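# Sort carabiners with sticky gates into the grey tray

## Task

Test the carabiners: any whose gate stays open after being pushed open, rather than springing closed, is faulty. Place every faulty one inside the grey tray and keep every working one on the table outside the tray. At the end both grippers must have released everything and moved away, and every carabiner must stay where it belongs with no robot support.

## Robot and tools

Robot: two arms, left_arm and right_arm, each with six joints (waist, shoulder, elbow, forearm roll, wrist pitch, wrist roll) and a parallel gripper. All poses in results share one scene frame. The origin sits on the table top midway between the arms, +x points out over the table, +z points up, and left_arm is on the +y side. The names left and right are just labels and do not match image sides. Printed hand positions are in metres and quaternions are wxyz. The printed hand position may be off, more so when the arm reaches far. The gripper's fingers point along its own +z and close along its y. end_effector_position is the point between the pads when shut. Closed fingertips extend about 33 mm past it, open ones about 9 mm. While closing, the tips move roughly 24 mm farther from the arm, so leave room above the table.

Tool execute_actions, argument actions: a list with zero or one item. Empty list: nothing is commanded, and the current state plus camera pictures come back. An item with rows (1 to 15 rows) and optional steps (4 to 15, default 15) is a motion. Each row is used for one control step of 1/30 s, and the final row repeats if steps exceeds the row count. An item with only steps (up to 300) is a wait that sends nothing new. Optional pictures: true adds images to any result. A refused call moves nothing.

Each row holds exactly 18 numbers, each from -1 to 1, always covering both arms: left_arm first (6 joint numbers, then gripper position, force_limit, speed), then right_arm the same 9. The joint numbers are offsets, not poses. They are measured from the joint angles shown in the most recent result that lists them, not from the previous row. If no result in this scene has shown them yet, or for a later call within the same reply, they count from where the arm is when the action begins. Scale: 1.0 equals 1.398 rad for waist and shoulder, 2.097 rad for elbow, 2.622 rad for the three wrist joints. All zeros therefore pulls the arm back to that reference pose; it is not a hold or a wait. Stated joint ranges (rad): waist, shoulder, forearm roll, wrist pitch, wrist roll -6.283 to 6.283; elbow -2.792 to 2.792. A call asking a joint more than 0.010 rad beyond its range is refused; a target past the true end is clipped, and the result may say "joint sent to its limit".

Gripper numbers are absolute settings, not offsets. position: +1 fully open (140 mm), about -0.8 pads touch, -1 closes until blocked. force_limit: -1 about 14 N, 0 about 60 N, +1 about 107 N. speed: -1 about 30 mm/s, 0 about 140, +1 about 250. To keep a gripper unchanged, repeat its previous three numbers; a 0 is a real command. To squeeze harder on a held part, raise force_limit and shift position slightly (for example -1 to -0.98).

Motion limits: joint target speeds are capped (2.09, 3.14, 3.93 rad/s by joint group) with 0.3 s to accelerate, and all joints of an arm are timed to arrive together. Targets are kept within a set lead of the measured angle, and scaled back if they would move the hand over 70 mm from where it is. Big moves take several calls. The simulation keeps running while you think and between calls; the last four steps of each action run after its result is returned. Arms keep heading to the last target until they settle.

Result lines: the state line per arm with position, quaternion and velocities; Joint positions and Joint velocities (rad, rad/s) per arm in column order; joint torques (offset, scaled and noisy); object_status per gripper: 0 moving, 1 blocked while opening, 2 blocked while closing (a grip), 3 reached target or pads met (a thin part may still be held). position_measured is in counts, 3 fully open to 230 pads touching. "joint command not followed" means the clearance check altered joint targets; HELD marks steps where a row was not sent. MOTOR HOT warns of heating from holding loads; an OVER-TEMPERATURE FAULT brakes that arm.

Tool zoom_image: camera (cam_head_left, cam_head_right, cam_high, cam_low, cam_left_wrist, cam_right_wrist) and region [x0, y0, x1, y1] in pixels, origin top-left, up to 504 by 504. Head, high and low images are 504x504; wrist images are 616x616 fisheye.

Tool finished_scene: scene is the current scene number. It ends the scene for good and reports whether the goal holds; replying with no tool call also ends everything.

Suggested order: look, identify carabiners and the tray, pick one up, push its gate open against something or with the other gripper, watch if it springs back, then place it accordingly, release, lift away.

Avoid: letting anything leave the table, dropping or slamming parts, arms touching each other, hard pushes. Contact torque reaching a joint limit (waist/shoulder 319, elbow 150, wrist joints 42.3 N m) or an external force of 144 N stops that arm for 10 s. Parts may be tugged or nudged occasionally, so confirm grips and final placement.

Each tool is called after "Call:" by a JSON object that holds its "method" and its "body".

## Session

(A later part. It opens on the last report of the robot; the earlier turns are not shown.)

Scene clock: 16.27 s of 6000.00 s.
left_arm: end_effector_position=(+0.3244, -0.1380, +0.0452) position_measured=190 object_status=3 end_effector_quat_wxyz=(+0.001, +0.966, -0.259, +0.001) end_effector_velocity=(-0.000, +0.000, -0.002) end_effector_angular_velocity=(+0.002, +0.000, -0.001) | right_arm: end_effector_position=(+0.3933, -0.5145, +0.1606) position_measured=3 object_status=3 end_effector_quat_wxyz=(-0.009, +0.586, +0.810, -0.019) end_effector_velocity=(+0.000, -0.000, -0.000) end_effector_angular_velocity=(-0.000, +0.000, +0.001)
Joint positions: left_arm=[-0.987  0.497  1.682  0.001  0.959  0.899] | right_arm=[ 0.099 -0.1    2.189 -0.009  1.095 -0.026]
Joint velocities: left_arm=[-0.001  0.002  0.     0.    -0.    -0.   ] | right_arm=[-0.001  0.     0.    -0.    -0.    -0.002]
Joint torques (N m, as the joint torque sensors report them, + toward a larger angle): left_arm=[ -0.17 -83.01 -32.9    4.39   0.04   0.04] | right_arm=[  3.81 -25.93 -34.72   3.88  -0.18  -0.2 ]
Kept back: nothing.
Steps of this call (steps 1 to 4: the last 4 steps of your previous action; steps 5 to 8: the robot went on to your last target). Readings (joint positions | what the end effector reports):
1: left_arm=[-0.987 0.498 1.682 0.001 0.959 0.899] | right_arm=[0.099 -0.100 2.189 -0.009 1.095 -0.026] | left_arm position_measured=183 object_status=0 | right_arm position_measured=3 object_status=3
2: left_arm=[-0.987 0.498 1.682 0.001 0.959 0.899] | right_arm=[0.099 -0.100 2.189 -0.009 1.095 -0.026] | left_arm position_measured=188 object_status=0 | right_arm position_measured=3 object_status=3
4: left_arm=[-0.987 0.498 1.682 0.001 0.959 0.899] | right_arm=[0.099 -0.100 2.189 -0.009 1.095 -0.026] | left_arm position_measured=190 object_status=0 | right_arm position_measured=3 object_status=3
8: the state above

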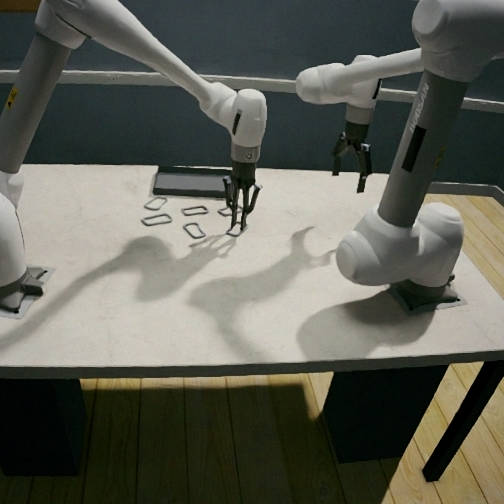

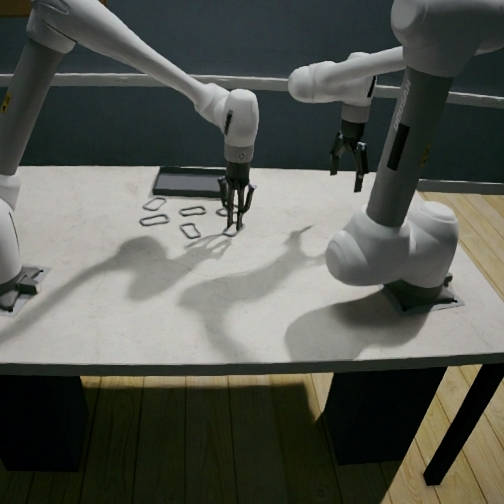

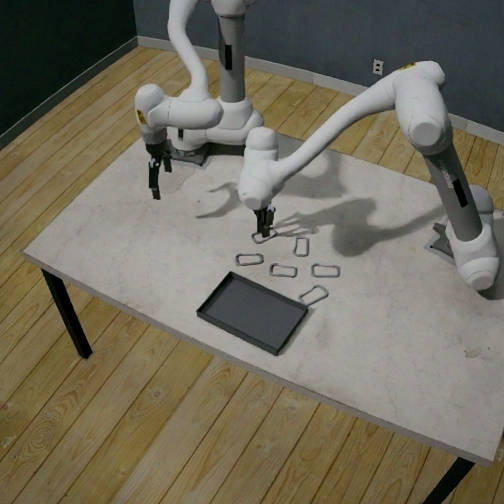

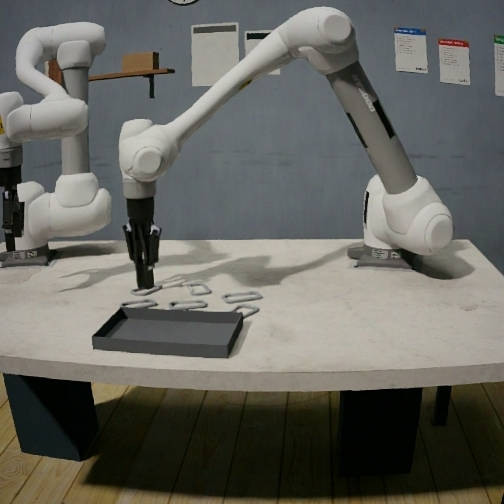

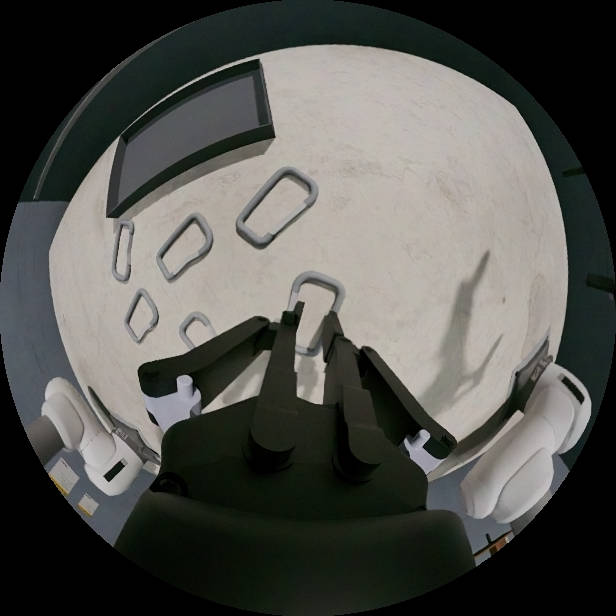

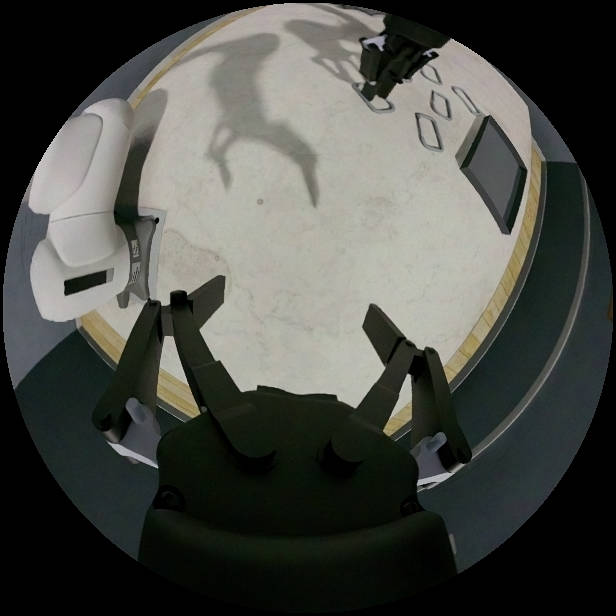

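Call:
{"method": "execute_actions", "body": {"actions": [{"rows":[[0,0,0,0,0,0,0.3,-0.3,0,0,0,0,0,0,0,1,0,0],[0,0,0,0,0,0,0.3,-0.3,0,0,0,0,0,0,0,1,0,0],[0,0,0,0,0,0,0.3,-0.3,0,0,0,0,0,0,0,1,0,0],[0,0,0,0,0,0,0.3,-0.3,0,0,0,0,0,0,0,1,0,0],[0,0,0,0,0,0,0.3,-0.3,0,0,0,0,0,0,0,1,0,0],[0,0,0,0,0,0,0.3,-0.3,0,0,0,0,0,0,0,1,0,0],[0,0,0,0,0,0,0.3,-0.3,0,0,0,0,0,0,0,1,0,0],[0,0,0,0,0,0,0.3,-0.3,0,0,0,0,0,0,0,1,0,0],[0,0.0045,0.0022,0,-0.004,0,0.3,-0.3,0,0,0,0,0,0,0,1,0,0]],"steps":15}]}}

Call:
{"method": "execute_actions", "body": {"actions": [{"steps":6}]}}

Call:
{"method": "execute_actions", "body": {"actions": [{"rows":[[0,0,0,0,0,0,-0.2,-0.3,0,0,0,0,0,0,0,1,0,0]],"steps":14}]}}

Call:
{"method": "execute_actions", "body": {"actions": [{"rows":[[0,0,0,0,0,0,-0.48,-0.3,-0.5,0,0,0,0,0,0,1,0,0],[0,0,0,0,0,0,-0.48,-0.3,-0.5,0,0,0,0,0,0,1,0,0],[0,-0.001,-0.0003,0,0.0005,0,-0.48,-0.3,-0.5,0,0,0,0,0,0,1,0,0],[0,-0.002,-0.0005,0,0.001,0,-0.48,-0.3,-0.5,0,0,0,0,0,0,1,0,0]],"steps":15}]}}

Call:
{"method": "execute_actions", "body": {"actions": [{"steps":6}], "pictures": true}}

Call:
{"method": "zoom_image", "body": {"camera": "cam_left_wrist", "region": [260, 250, 380, 370]}}

Scene clock: 17.20 s of 6000.00 s.
left_arm: end_effector_position=(+0.3243, -0.1377, +0.0420) position_measured=119 object_status=0 end_effector_quat_wxyz=(+0.001, +0.966, -0.259, +0.001) end_effector_velocity=(-0.003, +0.008, -0.061) end_effector_angular_velocity=(+0.018, +0.006, -0.000) | right_arm: end_effector_position=(+0.3933, -0.5145, +0.1606) position_measured=3 object_status=3 end_effector_quat_wxyz=(-0.009, +0.586, +0.810, -0.019) end_effector_velocity=(+0.000, -0.000, +0.000) end_effector_angular_velocity=(+0.000, -0.000, -0.001)
Joint positions: left_arm=[-0.987  0.5    1.684  0.001  0.955  0.899] | right_arm=[ 0.099 -0.1    2.189 -0.009  1.095 -0.026]
Joint velocities: left_arm=[-0.     0.054  0.044  0.001 -0.079 -0.001] | right_arm=[-0.001 -0.    -0.     0.     0.    -0.   ]
Joint torques (N m, as the joint torque sensors report them, + toward a larger angle): left_arm=[ -0.5  -81.67 -33.13   4.29  -0.14   0.  ] | right_arm=[  4.62 -25.76 -34.37   3.93  -0.09  -0.16]
Steps of this call (steps 1 to 15: the robot went on to your last target; steps 16 to 17: nothing new was sent; steps 18 to 28: the first 11 steps of this action). Readings (joint positions | what the end effector reports):
18: left_arm=[-0.987 0.497 1.682 0.001 0.959 0.899] | right_arm=[0.099 -0.100 2.189 -0.009 1.095 -0.026] | left_arm position_measured=190 object_status=0 | right_arm position_measured=3 object_status=3
19: left_arm=[-0.987 0.497 1.682 0.001 0.959 0.899] | right_arm=[0.099 -0.100 2.189 -0.009 1.095 -0.026] | left_arm position_measured=187 object_status=0 | right_arm position_measured=3 object_status=3
21: left_arm=[-0.987 0.497 1.682 0.001 0.959 0.899] | right_arm=[0.099 -0.100 2.189 -0.009 1.095 -0.026] | left_arm position_measured=172 object_status=0 | right_arm position_measured=3 object_status=3
25: left_arm=[-0.987 0.497 1.682 0.001 0.959 0.899] | right_arm=[0.099 -0.100 2.189 -0.009 1.095 -0.026] | left_arm position_measured=142 object_status=0 | right_arm position_measured=3 object_status=3
28: the state above

Scene clock: 17.40 s of 6000.00 s.
left_arm: end_effector_position=(+0.3243, -0.1378, +0.0386) position_measured=91 object_status=0 end_effector_quat_wxyz=(+0.001, +0.966, -0.259, +0.001) end_effector_velocity=(-0.002, -0.001, -0.003) end_effector_angular_velocity=(-0.000, -0.000, -0.003) | right_arm: end_effector_position=(+0.3933, -0.5145, +0.1606) position_measured=3 object_status=3 end_effector_quat_wxyz=(-0.009, +0.586, +0.810, -0.019) end_effector_velocity=(-0.000, -0.001, -0.001) end_effector_angular_velocity=(-0.002, +0.001, +0.001)
Joint positions: left_arm=[-0.987  0.504  1.686  0.001  0.949  0.899] | right_arm=[ 0.099 -0.1    2.189 -0.009  1.095 -0.026]
Joint velocities: left_arm=[-0.003  0.003  0.002  0.    -0.006  0.001] | right_arm=[-0.     0.001  0.001 -0.001  0.    -0.001]
Joint torques (N m, as the joint torque sensors report them, + toward a larger angle): left_arm=[ -0.65 -84.29 -32.32   4.44   0.69   0.05] | right_arm=[  3.16 -25.66 -34.33   4.03  -0.09  -0.25]
Kept back: nothing.
Steps of this call (steps 1 to 4: the last 4 steps of your previous action; steps 5 to 6: the robot went on to your last target). Readings (joint positions | what the end effector reports):
1: left_arm=[-0.987 0.502 1.685 0.001 0.953 0.899] | right_arm=[0.099 -0.100 2.189 -0.009 1.095 -0.026] | left_arm position_measured=111 object_status=0 | right_arm position_measured=3 object_status=3
2: left_arm=[-0.987 0.502 1.686 0.001 0.951 0.899] | right_arm=[0.099 -0.100 2.189 -0.009 1.095 -0.026] | left_arm position_measured=104 object_status=0 | right_arm position_measured=3 object_status=3
4: left_arm=[-0.987 0.503 1.686 0.001 0.950 0.899] | right_arm=[0.099 -0.100 2.189 -0.009 1.095 -0.026] | left_arm position_measured=91 object_status=0 | right_arm position_measured=3 object_status=3
6: the state above

Scene clock: 17.73 s of 6000.00 s.
left_arm: end_effector_position=(+0.3243, -0.1378, +0.0385) position_measured=153 object_status=0 end_effector_quat_wxyz=(+0.001, +0.966, -0.259, +0.001) end_effector_velocity=(-0.001, -0.001, +0.000) end_effector_angular_velocity=(-0.001, -0.000, -0.001) | right_arm: end_effector_position=(+0.3933, -0.5145, +0.1606) position_measured=3 object_status=3 end_effector_quat_wxyz=(-0.009, +0.586, +0.810, -0.019) end_effector_velocity=(+0.000, +0.000, -0.000) end_effector_angular_velocity=(-0.000, +0.000, -0.000)
Joint positions: left_arm=[-0.987  0.504  1.686  0.001  0.949  0.899] | right_arm=[ 0.099 -0.1    2.189 -0.009  1.095 -0.026]
Joint velocities: left_arm=[-0.001  0.001 -0.002 -0.     0.    -0.001] | right_arm=[ 0.     0.001 -0.     0.    -0.001  0.001]
Joint torques (N m, as the joint torque sensors report them, + toward a larger angle): left_arm=[ -0.63 -72.25 -26.26   4.17   0.    -0.06] | right_arm=[  3.89 -26.85 -35.32   3.73  -0.09  -0.25]
Steps of this call (steps 1 to 10: the first 10 steps of this action). Readings (joint positions | what the end effector reports):
1: left_arm=[-0.987 0.504 1.687 0.001 0.949 0.899] | right_arm=[0.099 -0.100 2.189 -0.009 1.095 -0.026] | left_arm position_measured=91 object_status=0 | right_arm position_measured=3 object_status=3
2: left_arm=[-0.987 0.504 1.687 0.001 0.949 0.899] | right_arm=[0.099 -0.100 2.189 -0.009 1.095 -0.026] | left_arm position_measured=94 object_status=0 | right_arm position_measured=3 object_status=3
4: left_arm=[-0.987 0.504 1.687 0.001 0.949 0.899] | right_arm=[0.099 -0.100 2.189 -0.009 1.095 -0.026] | left_arm position_measured=109 object_status=0 | right_arm position_measured=3 object_status=3
8: left_arm=[-0.987 0.504 1.687 0.001 0.949 0.899] | right_arm=[0.099 -0.100 2.189 -0.009 1.095 -0.026] | left_arm position_measured=139 object_status=0 | right_arm position_measured=3 object_status=3
10: the state above

Scene clock: 18.23 s of 6000.00 s.
left_arm: end_effector_position=(+0.3243, -0.1379, +0.0409) position_measured=176 object_status=0 end_effector_quat_wxyz=(+0.001, +0.966, -0.259, +0.001) end_effector_velocity=(+0.001, -0.000, +0.003) end_effector_angular_velocity=(-0.002, -0.001, +0.001) | right_arm: end_effector_position=(+0.3933, -0.5145, +0.1606) position_measured=3 object_status=3 end_effector_quat_wxyz=(-0.009, +0.586, +0.810, -0.019) end_effector_velocity=(-0.000, +0.000, +0.000) end_effector_angular_velocity=(+0.000, -0.000, -0.000)
Joint positions: left_arm=[-0.987  0.501  1.685  0.001  0.952  0.899] | right_arm=[ 0.099 -0.1    2.189 -0.009  1.095 -0.026]
Joint velocities: left_arm=[ 0.001 -0.003 -0.001  0.     0.002 -0.   ] | right_arm=[-0.    -0.001  0.     0.     0.    -0.   ]
Joint torques (N m, as the joint torque sensors report them, + toward a larger angle): left_arm=[  0.39 -85.49 -32.74   4.4    0.25   0.  ] | right_arm=[  3.22 -26.27 -34.66   3.89  -0.25  -0.3 ]
Steps of this call (steps 1 to 4: the last 4 steps of your previous action; steps 5 to 15: the first 11 steps of this action, its rows measured from where the robot was after step 4). Readings (joint positions | what the end effector reports):
4: left_arm=[-0.987 0.504 1.686 0.001 0.949 0.899] | right_arm=[0.099 -0.100 2.189 -0.009 1.095 -0.026] | left_arm position_measured=154 object_status=0 | right_arm position_measured=3 object_status=3
5: left_arm=[-0.987 0.504 1.686 0.001 0.949 0.899] | right_arm=[0.099 -0.100 2.189 -0.009 1.095 -0.026] | left_arm position_measured=154 object_status=0 | right_arm position_measured=3 object_status=3
6: left_arm=[-0.987 0.504 1.686 0.001 0.949 0.899] | right_arm=[0.099 -0.100 2.189 -0.009 1.095 -0.026] | left_arm position_measured=156 object_status=0 | right_arm position_measured=3 object_status=3
8: left_arm=[-0.987 0.503 1.686 0.001 0.949 0.899] | right_arm=[0.099 -0.100 2.189 -0.009 1.095 -0.026] | left_arm position_measured=165 object_status=0 | right_arm position_measured=3 object_status=3
12: left_arm=[-0.987 0.501 1.686 0.001 0.951 0.899] | right_arm=[0.099 -0.100 2.189 -0.009 1.095 -0.026] | left_arm position_measured=176 object_status=0 | right_arm position_measured=3 object_status=3
15: the state above

Scene clock: 18.43 s of 6000.00 s.
left_arm: end_effector_position=(+0.3244, -0.1380, +0.0411) position_measured=176 object_status=2 end_effector_quat_wxyz=(+0.001, +0.966, -0.259, +0.001) end_effector_velocity=(+0.001, +0.000, -0.001) end_effector_angular_velocity=(+0.001, +0.001, +0.002) | right_arm: end_effector_position=(+0.3933, -0.5145, +0.1606) position_measured=3 object_status=3 end_effector_quat_wxyz=(-0.009, +0.586, +0.810, -0.019) end_effector_velocity=(+0.000, -0.000, -0.000) end_effector_angular_velocity=(-0.000, +0.001, -0.000)
Joint positions: left_arm=[-0.987  0.501  1.685  0.001  0.952  0.899] | right_arm=[ 0.099 -0.1    2.189 -0.009  1.095 -0.026]
Joint velocities: left_arm=[ 0.002  0.001 -0.    -0.001  0.    -0.   ] | right_arm=[-0.     0.001 -0.    -0.     0.     0.   ]
Joint torques (N m, as the joint torque sensors report them, + toward a larger angle): left_arm=[  0.09 -83.83 -32.7    4.42   0.13   0.02] | right_arm=[  4.88 -26.42 -34.96   4.24  -0.2   -0.31]
Kept back: nothing.
Steps of this call (steps 1 to 4: the last 4 steps of your previous action; steps 5 to 6: the robot went on to your last target). Readings (joint positions | what the end effector reports):
1: left_arm=[-0.987 0.501 1.685 0.001 0.952 0.899] | right_arm=[0.099 -0.100 2.189 -0.009 1.095 -0.026] | left_arm position_measured=176 object_status=2 | right_arm position_measured=3 object_status=3
2: left_arm=[-0.987 0.501 1.685 0.001 0.952 0.899] | right_arm=[0.099 -0.100 2.189 -0.009 1.095 -0.026] | left_arm position_measured=176 object_status=2 | right_arm position_measured=3 object_status=3
4: left_arm=[-0.987 0.501 1.685 0.001 0.952 0.899] | right_arm=[0.099 -0.100 2.189 -0.009 1.095 -0.026] | left_arm position_measured=176 object_status=2 | right_arm position_measured=3 object_status=3
6: the state above

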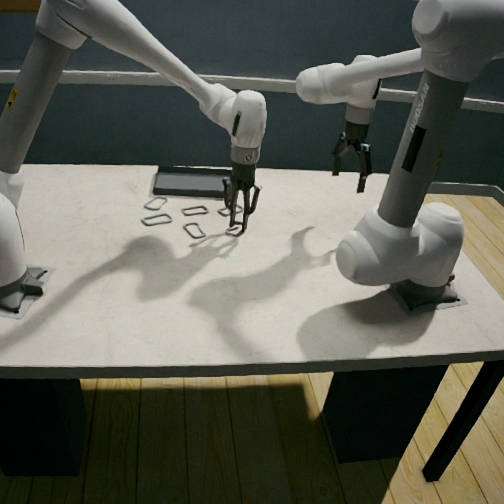

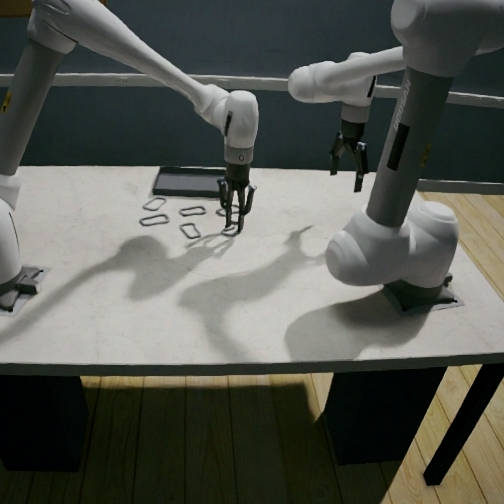

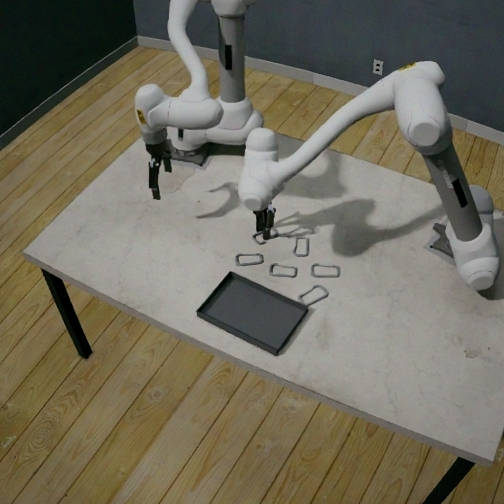

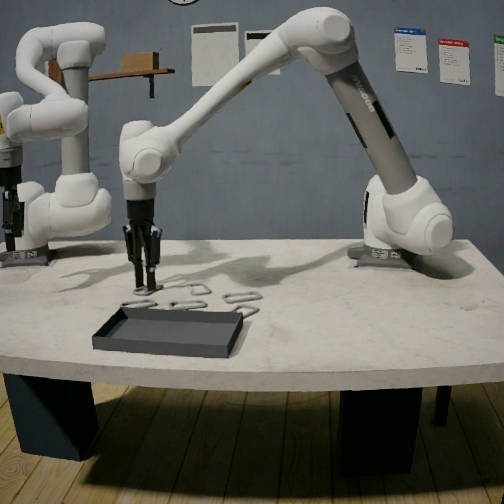

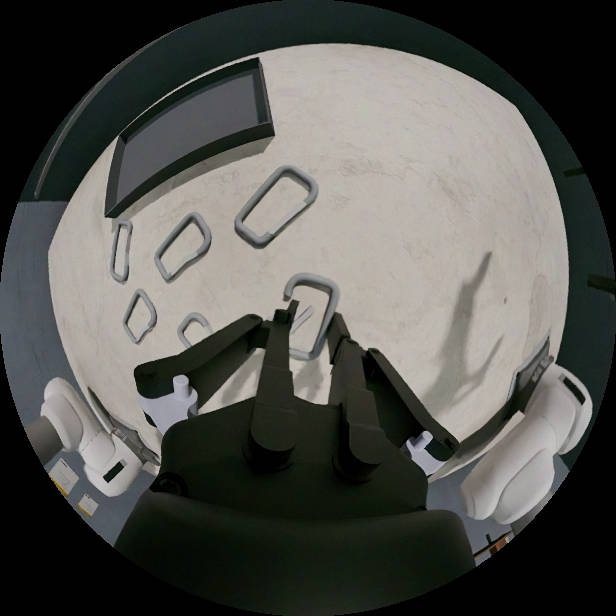

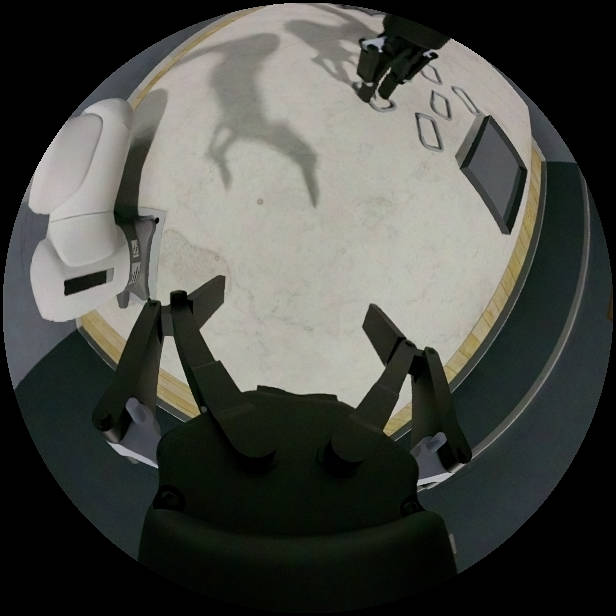

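Region (260, 250, 380, 370) of cam_left_wrist's 616x616 image, scaled by 4.200, with more detail than that image has.

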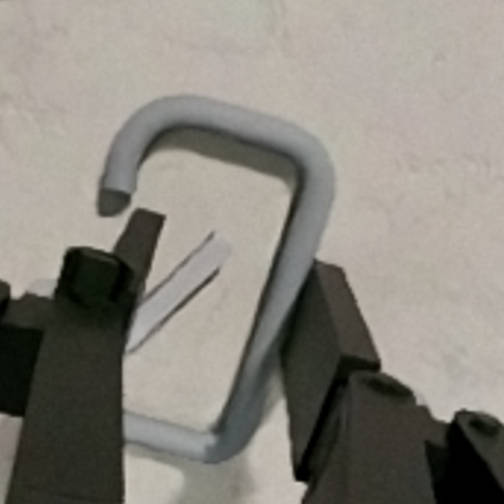

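Call:
{"method": "execute_actions", "body": {"actions": [{"rows":[[0,0,0,0,0,0,0.36,-0.3,-0.3,0,0,0,0,0,0,1,0,0],[0,0,0,0,0,0,0.36,-0.3,-0.3,0,0,0,0,0,0,1,0,0],[0,0,0,0,0,0,0.36,-0.3,-0.3,0,0,0,0,0,0,1,0,0],[0,0,0,0,0,0,0.36,-0.3,-0.3,0,0,0,0,0,0,1,0,0],[0,0,0,0,0,0,0.36,-0.3,-0.3,0,0,0,0,0,0,1,0,0],[0,0,0,0,0,0,0.36,-0.3,0,0,0,0,0,0,0,1,0,0],[0,0,0,0,0,0,0.36,-0.3,0,0,0,0,0,0,0,1,0,0],[0,0,0,0,0,0,0.36,-0.3,0,0,0,0,0,0,0,1,0,0],[0,-0.018,-0.0075,0,0.0155,0,0.36,-0.3,0,0,0,0,0,0,0,1,0,0]],"steps":15}]}}

Call:
{"method": "execute_actions", "body": {"actions": [{"steps":12}], "pictures": true}}

Call:
{"method": "zoom_image", "body": {"camera": "cam_left_wrist", "region": [220, 230, 400, 380]}}

Scene clock: 19.07 s of 6000.00 s.
left_arm: end_effector_position=(+0.3242, -0.1375, +0.0513) position_measured=114 object_status=0 end_effector_quat_wxyz=(+0.001, +0.966, -0.259, +0.001) end_effector_velocity=(+0.007, -0.014, +0.253) end_effector_angular_velocity=(-0.054, -0.021, +0.004) | right_arm: end_effector_position=(+0.3933, -0.5145, +0.1606) position_measured=3 object_status=3 end_effector_quat_wxyz=(-0.009, +0.586, +0.810, -0.019) end_effector_velocity=(-0.000, -0.000, +0.000) end_effector_angular_velocity=(-0.000, -0.001, +0.001)
Joint positions: left_arm=[-0.987  0.491  1.679  0.001  0.968  0.899] | right_arm=[ 0.099 -0.1    2.189 -0.009  1.095 -0.026]
Joint velocities: left_arm=[ 0.001 -0.237 -0.162 -0.     0.341 -0.002] | right_arm=[ 0.    -0.001  0.    -0.001 -0.     0.   ]
Joint torques (N m, as the joint torque sensors report them, + toward a larger angle): left_arm=[   3.22 -119.33  -46.85    6.07   -0.22    0.07] | right_arm=[  3.96 -25.19 -34.57   3.7   -0.39  -0.31]
Steps of this call (steps 1 to 8: the robot went on to your last target; steps 9 to 19: the first 11 steps of this action). Readings (joint positions | what the end effector reports):
9: left_arm=[-0.987 0.501 1.685 0.001 0.952 0.899] | right_arm=[0.099 -0.100 2.189 -0.009 1.095 -0.026] | left_arm position_measured=176 object_status=0 | right_arm position_measured=3 object_status=3
10: left_arm=[-0.987 0.501 1.685 0.001 0.952 0.899] | right_arm=[0.099 -0.100 2.189 -0.009 1.095 -0.026] | left_arm position_measured=176 object_status=0 | right_arm position_measured=3 object_status=3
12: left_arm=[-0.987 0.501 1.685 0.001 0.952 0.899] | right_arm=[0.099 -0.100 2.189 -0.009 1.095 -0.026] | left_arm position_measured=163 object_status=0 | right_arm position_measured=3 object_status=3
16: left_arm=[-0.987 0.501 1.685 0.001 0.952 0.899] | right_arm=[0.099 -0.100 2.189 -0.009 1.095 -0.026] | left_arm position_measured=137 object_status=0 | right_arm position_measured=3 object_status=3
19: the state above

Scene clock: 19.47 s of 6000.00 s.
left_arm: end_effector_position=(+0.3240, -0.1371, +0.0673) position_measured=84 object_status=3 end_effector_quat_wxyz=(+0.001, +0.966, -0.259, +0.001) end_effector_velocity=(+0.000, +0.000, +0.000) end_effector_angular_velocity=(+0.001, +0.000, -0.001) | right_arm: end_effector_position=(+0.3933, -0.5145, +0.1606) position_measured=3 object_status=3 end_effector_quat_wxyz=(-0.009, +0.586, +0.810, -0.019) end_effector_velocity=(-0.000, +0.000, -0.000) end_effector_angular_velocity=(+0.000, +0.000, -0.002)
Joint positions: left_arm=[-0.987  0.476  1.67   0.001  0.992  0.899] | right_arm=[ 0.099 -0.1    2.189 -0.009  1.095 -0.026]
Joint velocities: left_arm=[ 0.001  0.    -0.    -0.     0.001  0.001] | right_arm=[ 0.     0.     0.     0.    -0.     0.002]
Joint torques (N m, as the joint torque sensors report them, + toward a larger angle): left_arm=[  0.19 -80.79 -33.62   4.48  -0.1    0.15] | right_arm=[  4.95 -26.64 -34.74   3.93   0.02  -0.18]
Kept back: nothing.
Steps of this call (steps 1 to 4: the last 4 steps of your previous action; steps 5 to 12: the robot went on to your last target). Readings (joint positions | what the end effector reports):
1: left_arm=[-0.987 0.484 1.675 0.001 0.978 0.899] | right_arm=[0.099 -0.100 2.189 -0.009 1.095 -0.026] | left_arm position_measured=107 object_status=0 | right_arm position_measured=3 object_status=3
2: left_arm=[-0.987 0.480 1.673 0.001 0.984 0.899] | right_arm=[0.099 -0.100 2.189 -0.009 1.095 -0.026] | left_arm position_measured=99 object_status=0 | right_arm position_measured=3 object_status=3
4: left_arm=[-0.987 0.477 1.671 0.001 0.989 0.899] | right_arm=[0.099 -0.100 2.189 -0.009 1.095 -0.026] | left_arm position_measured=86 object_status=0 | right_arm position_measured=3 object_status=3
8: left_arm=[-0.987 0.476 1.670 0.001 0.992 0.899] | right_arm=[0.099 -0.100 2.189 -0.009 1.095 -0.026] | left_arm position_measured=84 object_status=0 | right_arm position_measured=3 object_status=3
12: the state above

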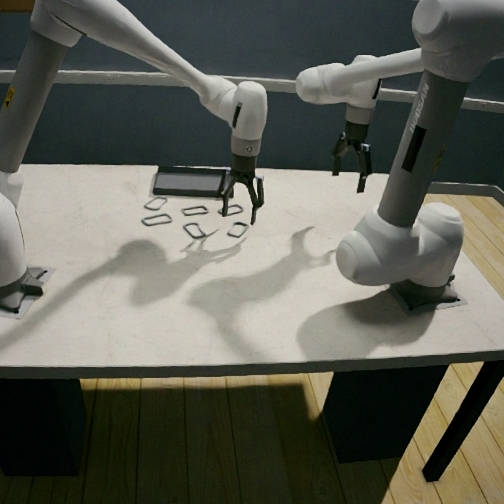

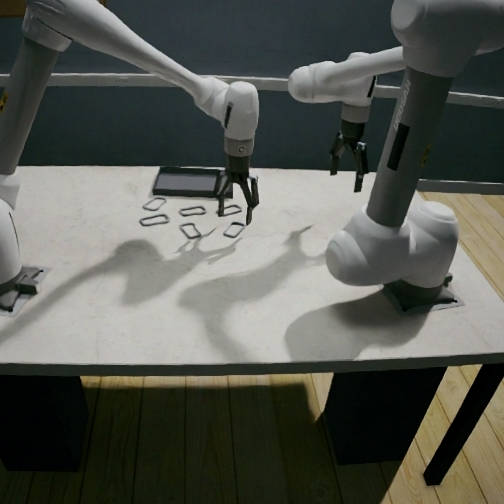

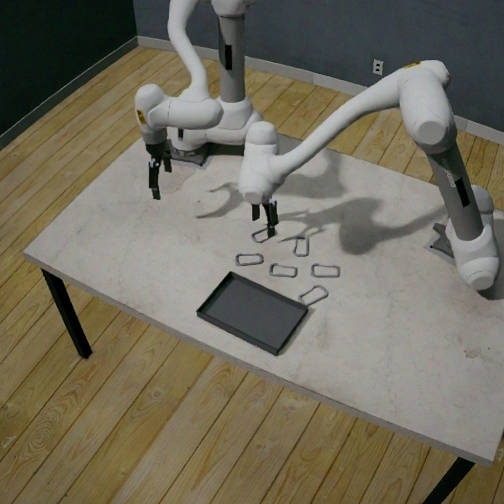

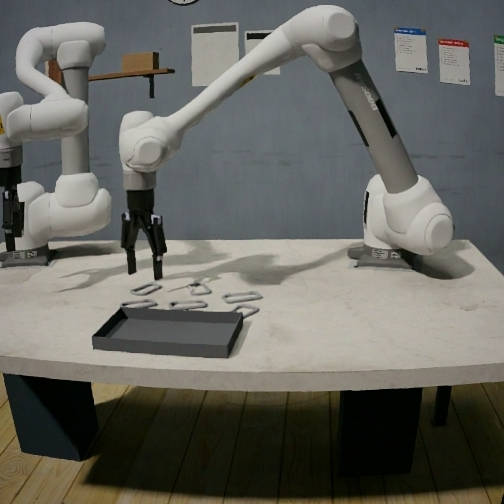

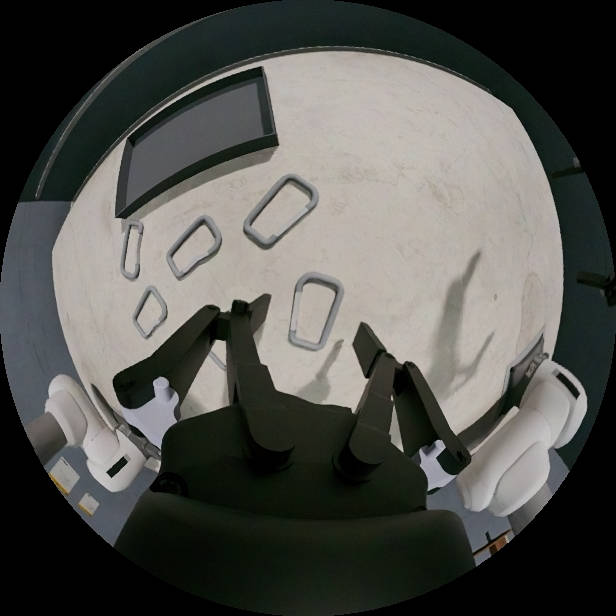

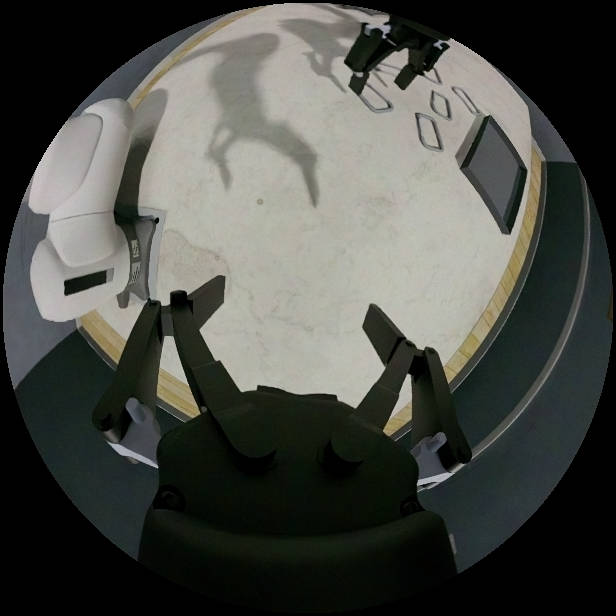

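Region (220, 230, 400, 380) of cam_left_wrist's 616x616 image, scaled by 2.800, with more detail than that image has.

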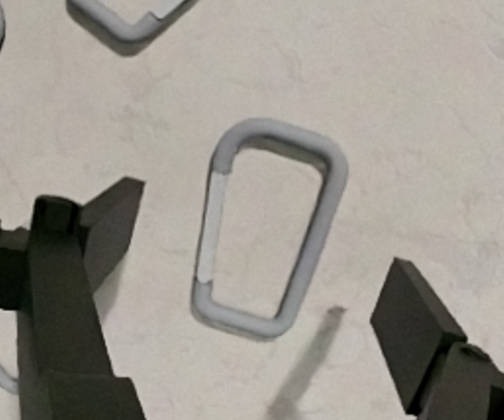

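Call:
{"method": "zoom_image", "body": {"camera": "cam_high", "region": [230, 215, 350, 315]}}

Region (230, 215, 350, 315) of cam_high's 504x504 image, scaled by 4.200, with more detail than that image has.

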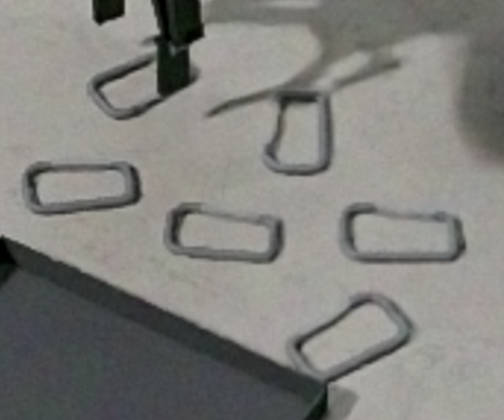

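Call:
{"method": "execute_actions", "body": {"actions": [{"rows":[[0.0554,-0.1245,0.1283,0,-0.0355,-0.317,0.3,-0.3,0,0,0,0,0,0,0,1,0,0]],"steps":15}]}}

Call:
{"method": "execute_actions", "body": {"actions": [{"steps":12}], "pictures": true}}

Scene clock: 20.30 s of 6000.00 s.
left_arm: end_effector_position=(+0.3236, -0.0471, +0.0671) position_measured=91 object_status=0 end_effector_quat_wxyz=(+0.001, +1.000, +0.023, +0.001) end_effector_velocity=(-0.018, +0.334, -0.006) end_effector_angular_velocity=(-0.002, +0.004, +2.109) | right_arm: end_effector_position=(+0.3933, -0.5145, +0.1606) position_measured=3 object_status=3 end_effector_quat_wxyz=(-0.009, +0.586, +0.810, -0.019) end_effector_velocity=(-0.000, -0.000, -0.000) end_effector_angular_velocity=(-0.001, +0.001, -0.001)
Joint positions: left_arm=[-0.938  0.367  1.839  0.001  0.933  0.378] | right_arm=[ 0.099 -0.1    2.189 -0.009  1.095 -0.026]
Joint velocities: left_arm=[ 0.18  -0.406  0.618 -0.    -0.212 -1.929] | right_arm=[-0.     0.001  0.    -0.     0.     0.001]
Joint torques (N m, as the joint torque sensors report them, + toward a larger angle): left_arm=[ -0.04 -67.31 -31.06   4.18   0.07   0.11] | right_arm=[  2.56 -25.57 -35.08   3.88   0.    -0.23]
Steps of this call (steps 1 to 14: the robot went on to your last target; steps 15 to 25: the first 11 steps of this action). Readings (joint positions | what the end effector reports):
15: left_arm=[-0.987 0.476 1.670 0.001 0.992 0.899] | right_arm=[0.099 -0.100 2.189 -0.009 1.095 -0.026] | left_arm position_measured=84 object_status=0 | right_arm position_measured=3 object_status=3
16: left_arm=[-0.986 0.474 1.672 0.001 0.992 0.893] | right_arm=[0.099 -0.100 2.189 -0.009 1.095 -0.026] | left_arm position_measured=86 object_status=0 | right_arm position_measured=3 object_status=3
18: left_arm=[-0.981 0.463 1.692 0.001 0.984 0.836] | right_arm=[0.099 -0.100 2.189 -0.009 1.095 -0.026] | left_arm position_measured=91 object_status=0 | right_arm position_measured=3 object_status=3
22: left_arm=[-0.957 0.408 1.776 0.001 0.955 0.579] | right_arm=[0.099 -0.100 2.189 -0.009 1.095 -0.026] | left_arm position_measured=91 object_status=0 | right_arm position_measured=3 object_status=3
25: the state above

Scene clock: 20.70 s of 6000.00 s.
left_arm: end_effector_position=(+0.3189, +0.0068, +0.0650) position_measured=91 object_status=3 end_effector_quat_wxyz=(+0.001, +0.982, +0.191, +0.000) end_effector_velocity=(-0.000, +0.002, +0.002) end_effector_angular_velocity=(-0.002, -0.002, +0.011) | right_arm: end_effector_position=(+0.3933, -0.5145, +0.1606) position_measured=3 object_status=3 end_effector_quat_wxyz=(-0.009, +0.586, +0.810, -0.019) end_effector_velocity=(+0.000, -0.000, -0.001) end_effector_angular_velocity=(-0.001, +0.002, -0.000)
Joint positions: left_arm=[-0.909  0.302  1.939  0.001  0.899  0.069] | right_arm=[ 0.099 -0.1    2.189 -0.009  1.095 -0.026]
Joint velocities: left_arm=[ 0.001 -0.005  0.004  0.001 -0.001 -0.011] | right_arm=[ 0.     0.002  0.    -0.    -0.     0.   ]
Joint torques (N m, as the joint torque sensors report them, + toward a larger angle): left_arm=[  0.66 -61.99 -31.88   4.23  -0.01  -0.04] | right_arm=[  3.77 -25.85 -35.03   3.76   0.05  -0.21]
Kept back: nothing.
Steps of this call (steps 1 to 4: the last 4 steps of your previous action; steps 5 to 12: the robot went on to your last target). Readings (joint positions | what the end effector reports):
1: left_arm=[-0.932 0.353 1.860 0.001 0.926 0.314] | right_arm=[0.099 -0.100 2.189 -0.009 1.095 -0.026] | left_arm position_measured=91 object_status=0 | right_arm position_measured=3 object_status=3
2: left_arm=[-0.926 0.340 1.880 0.001 0.920 0.253] | right_arm=[0.099 -0.100 2.189 -0.009 1.095 -0.026] | left_arm position_measured=91 object_status=0 | right_arm position_measured=3 object_status=3
4: left_arm=[-0.917 0.319 1.912 0.001 0.909 0.152] | right_arm=[0.099 -0.100 2.189 -0.009 1.095 -0.026] | left_arm position_measured=91 object_status=3 | right_arm position_measured=3 object_status=3
8: left_arm=[-0.910 0.303 1.937 0.001 0.900 0.073] | right_arm=[0.099 -0.100 2.189 -0.009 1.095 -0.026] | left_arm position_measured=91 object_status=3 | right_arm position_measured=3 object_status=3
12: the state above

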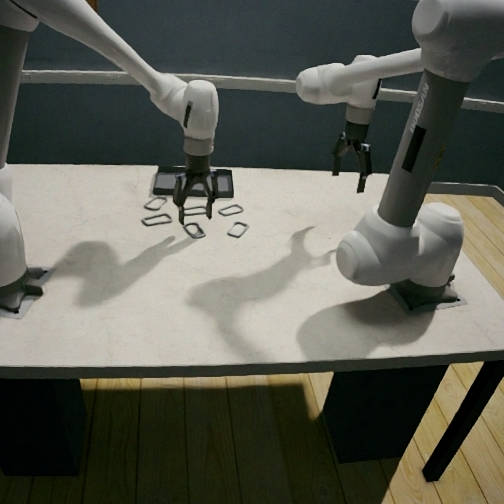

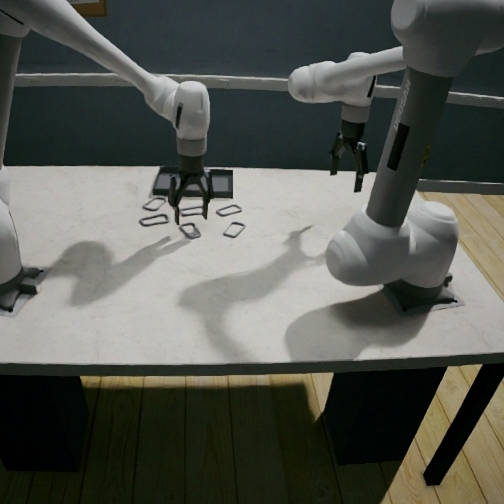

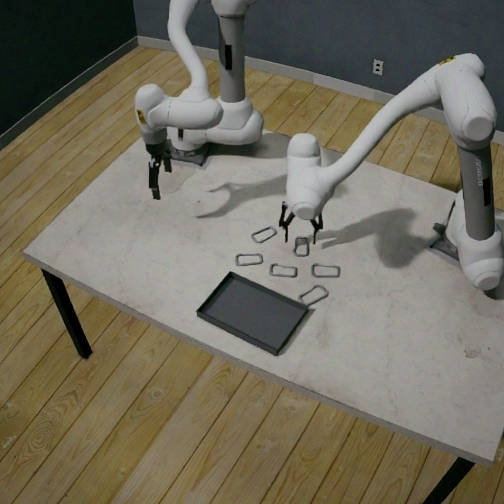

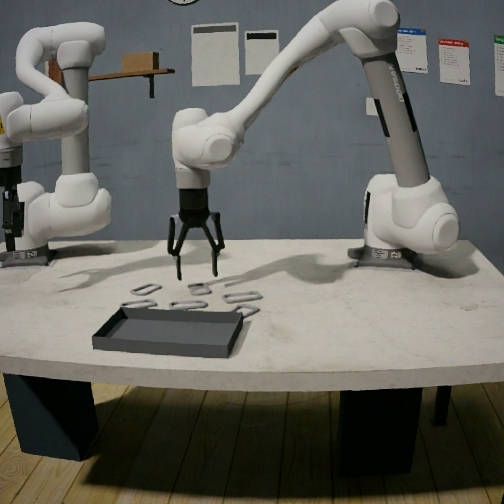

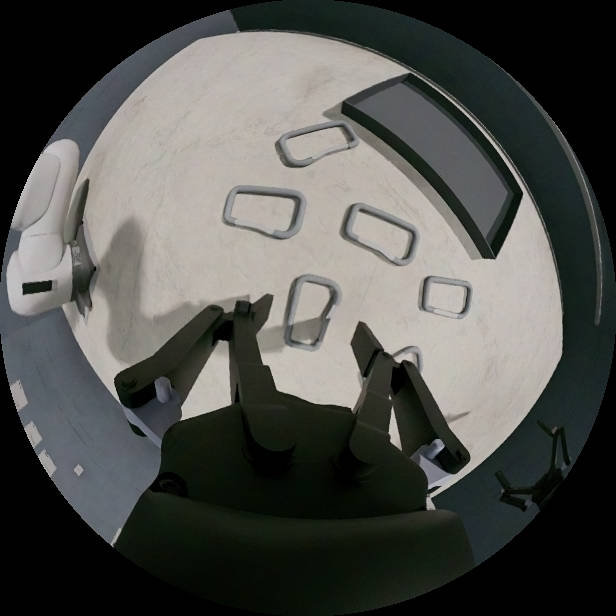

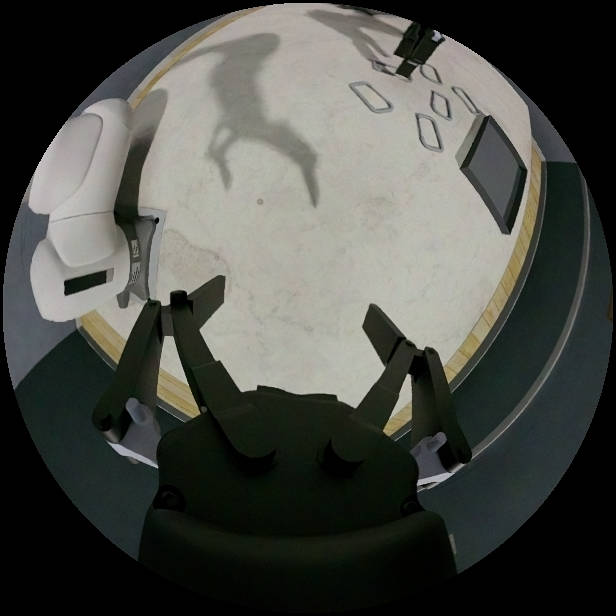

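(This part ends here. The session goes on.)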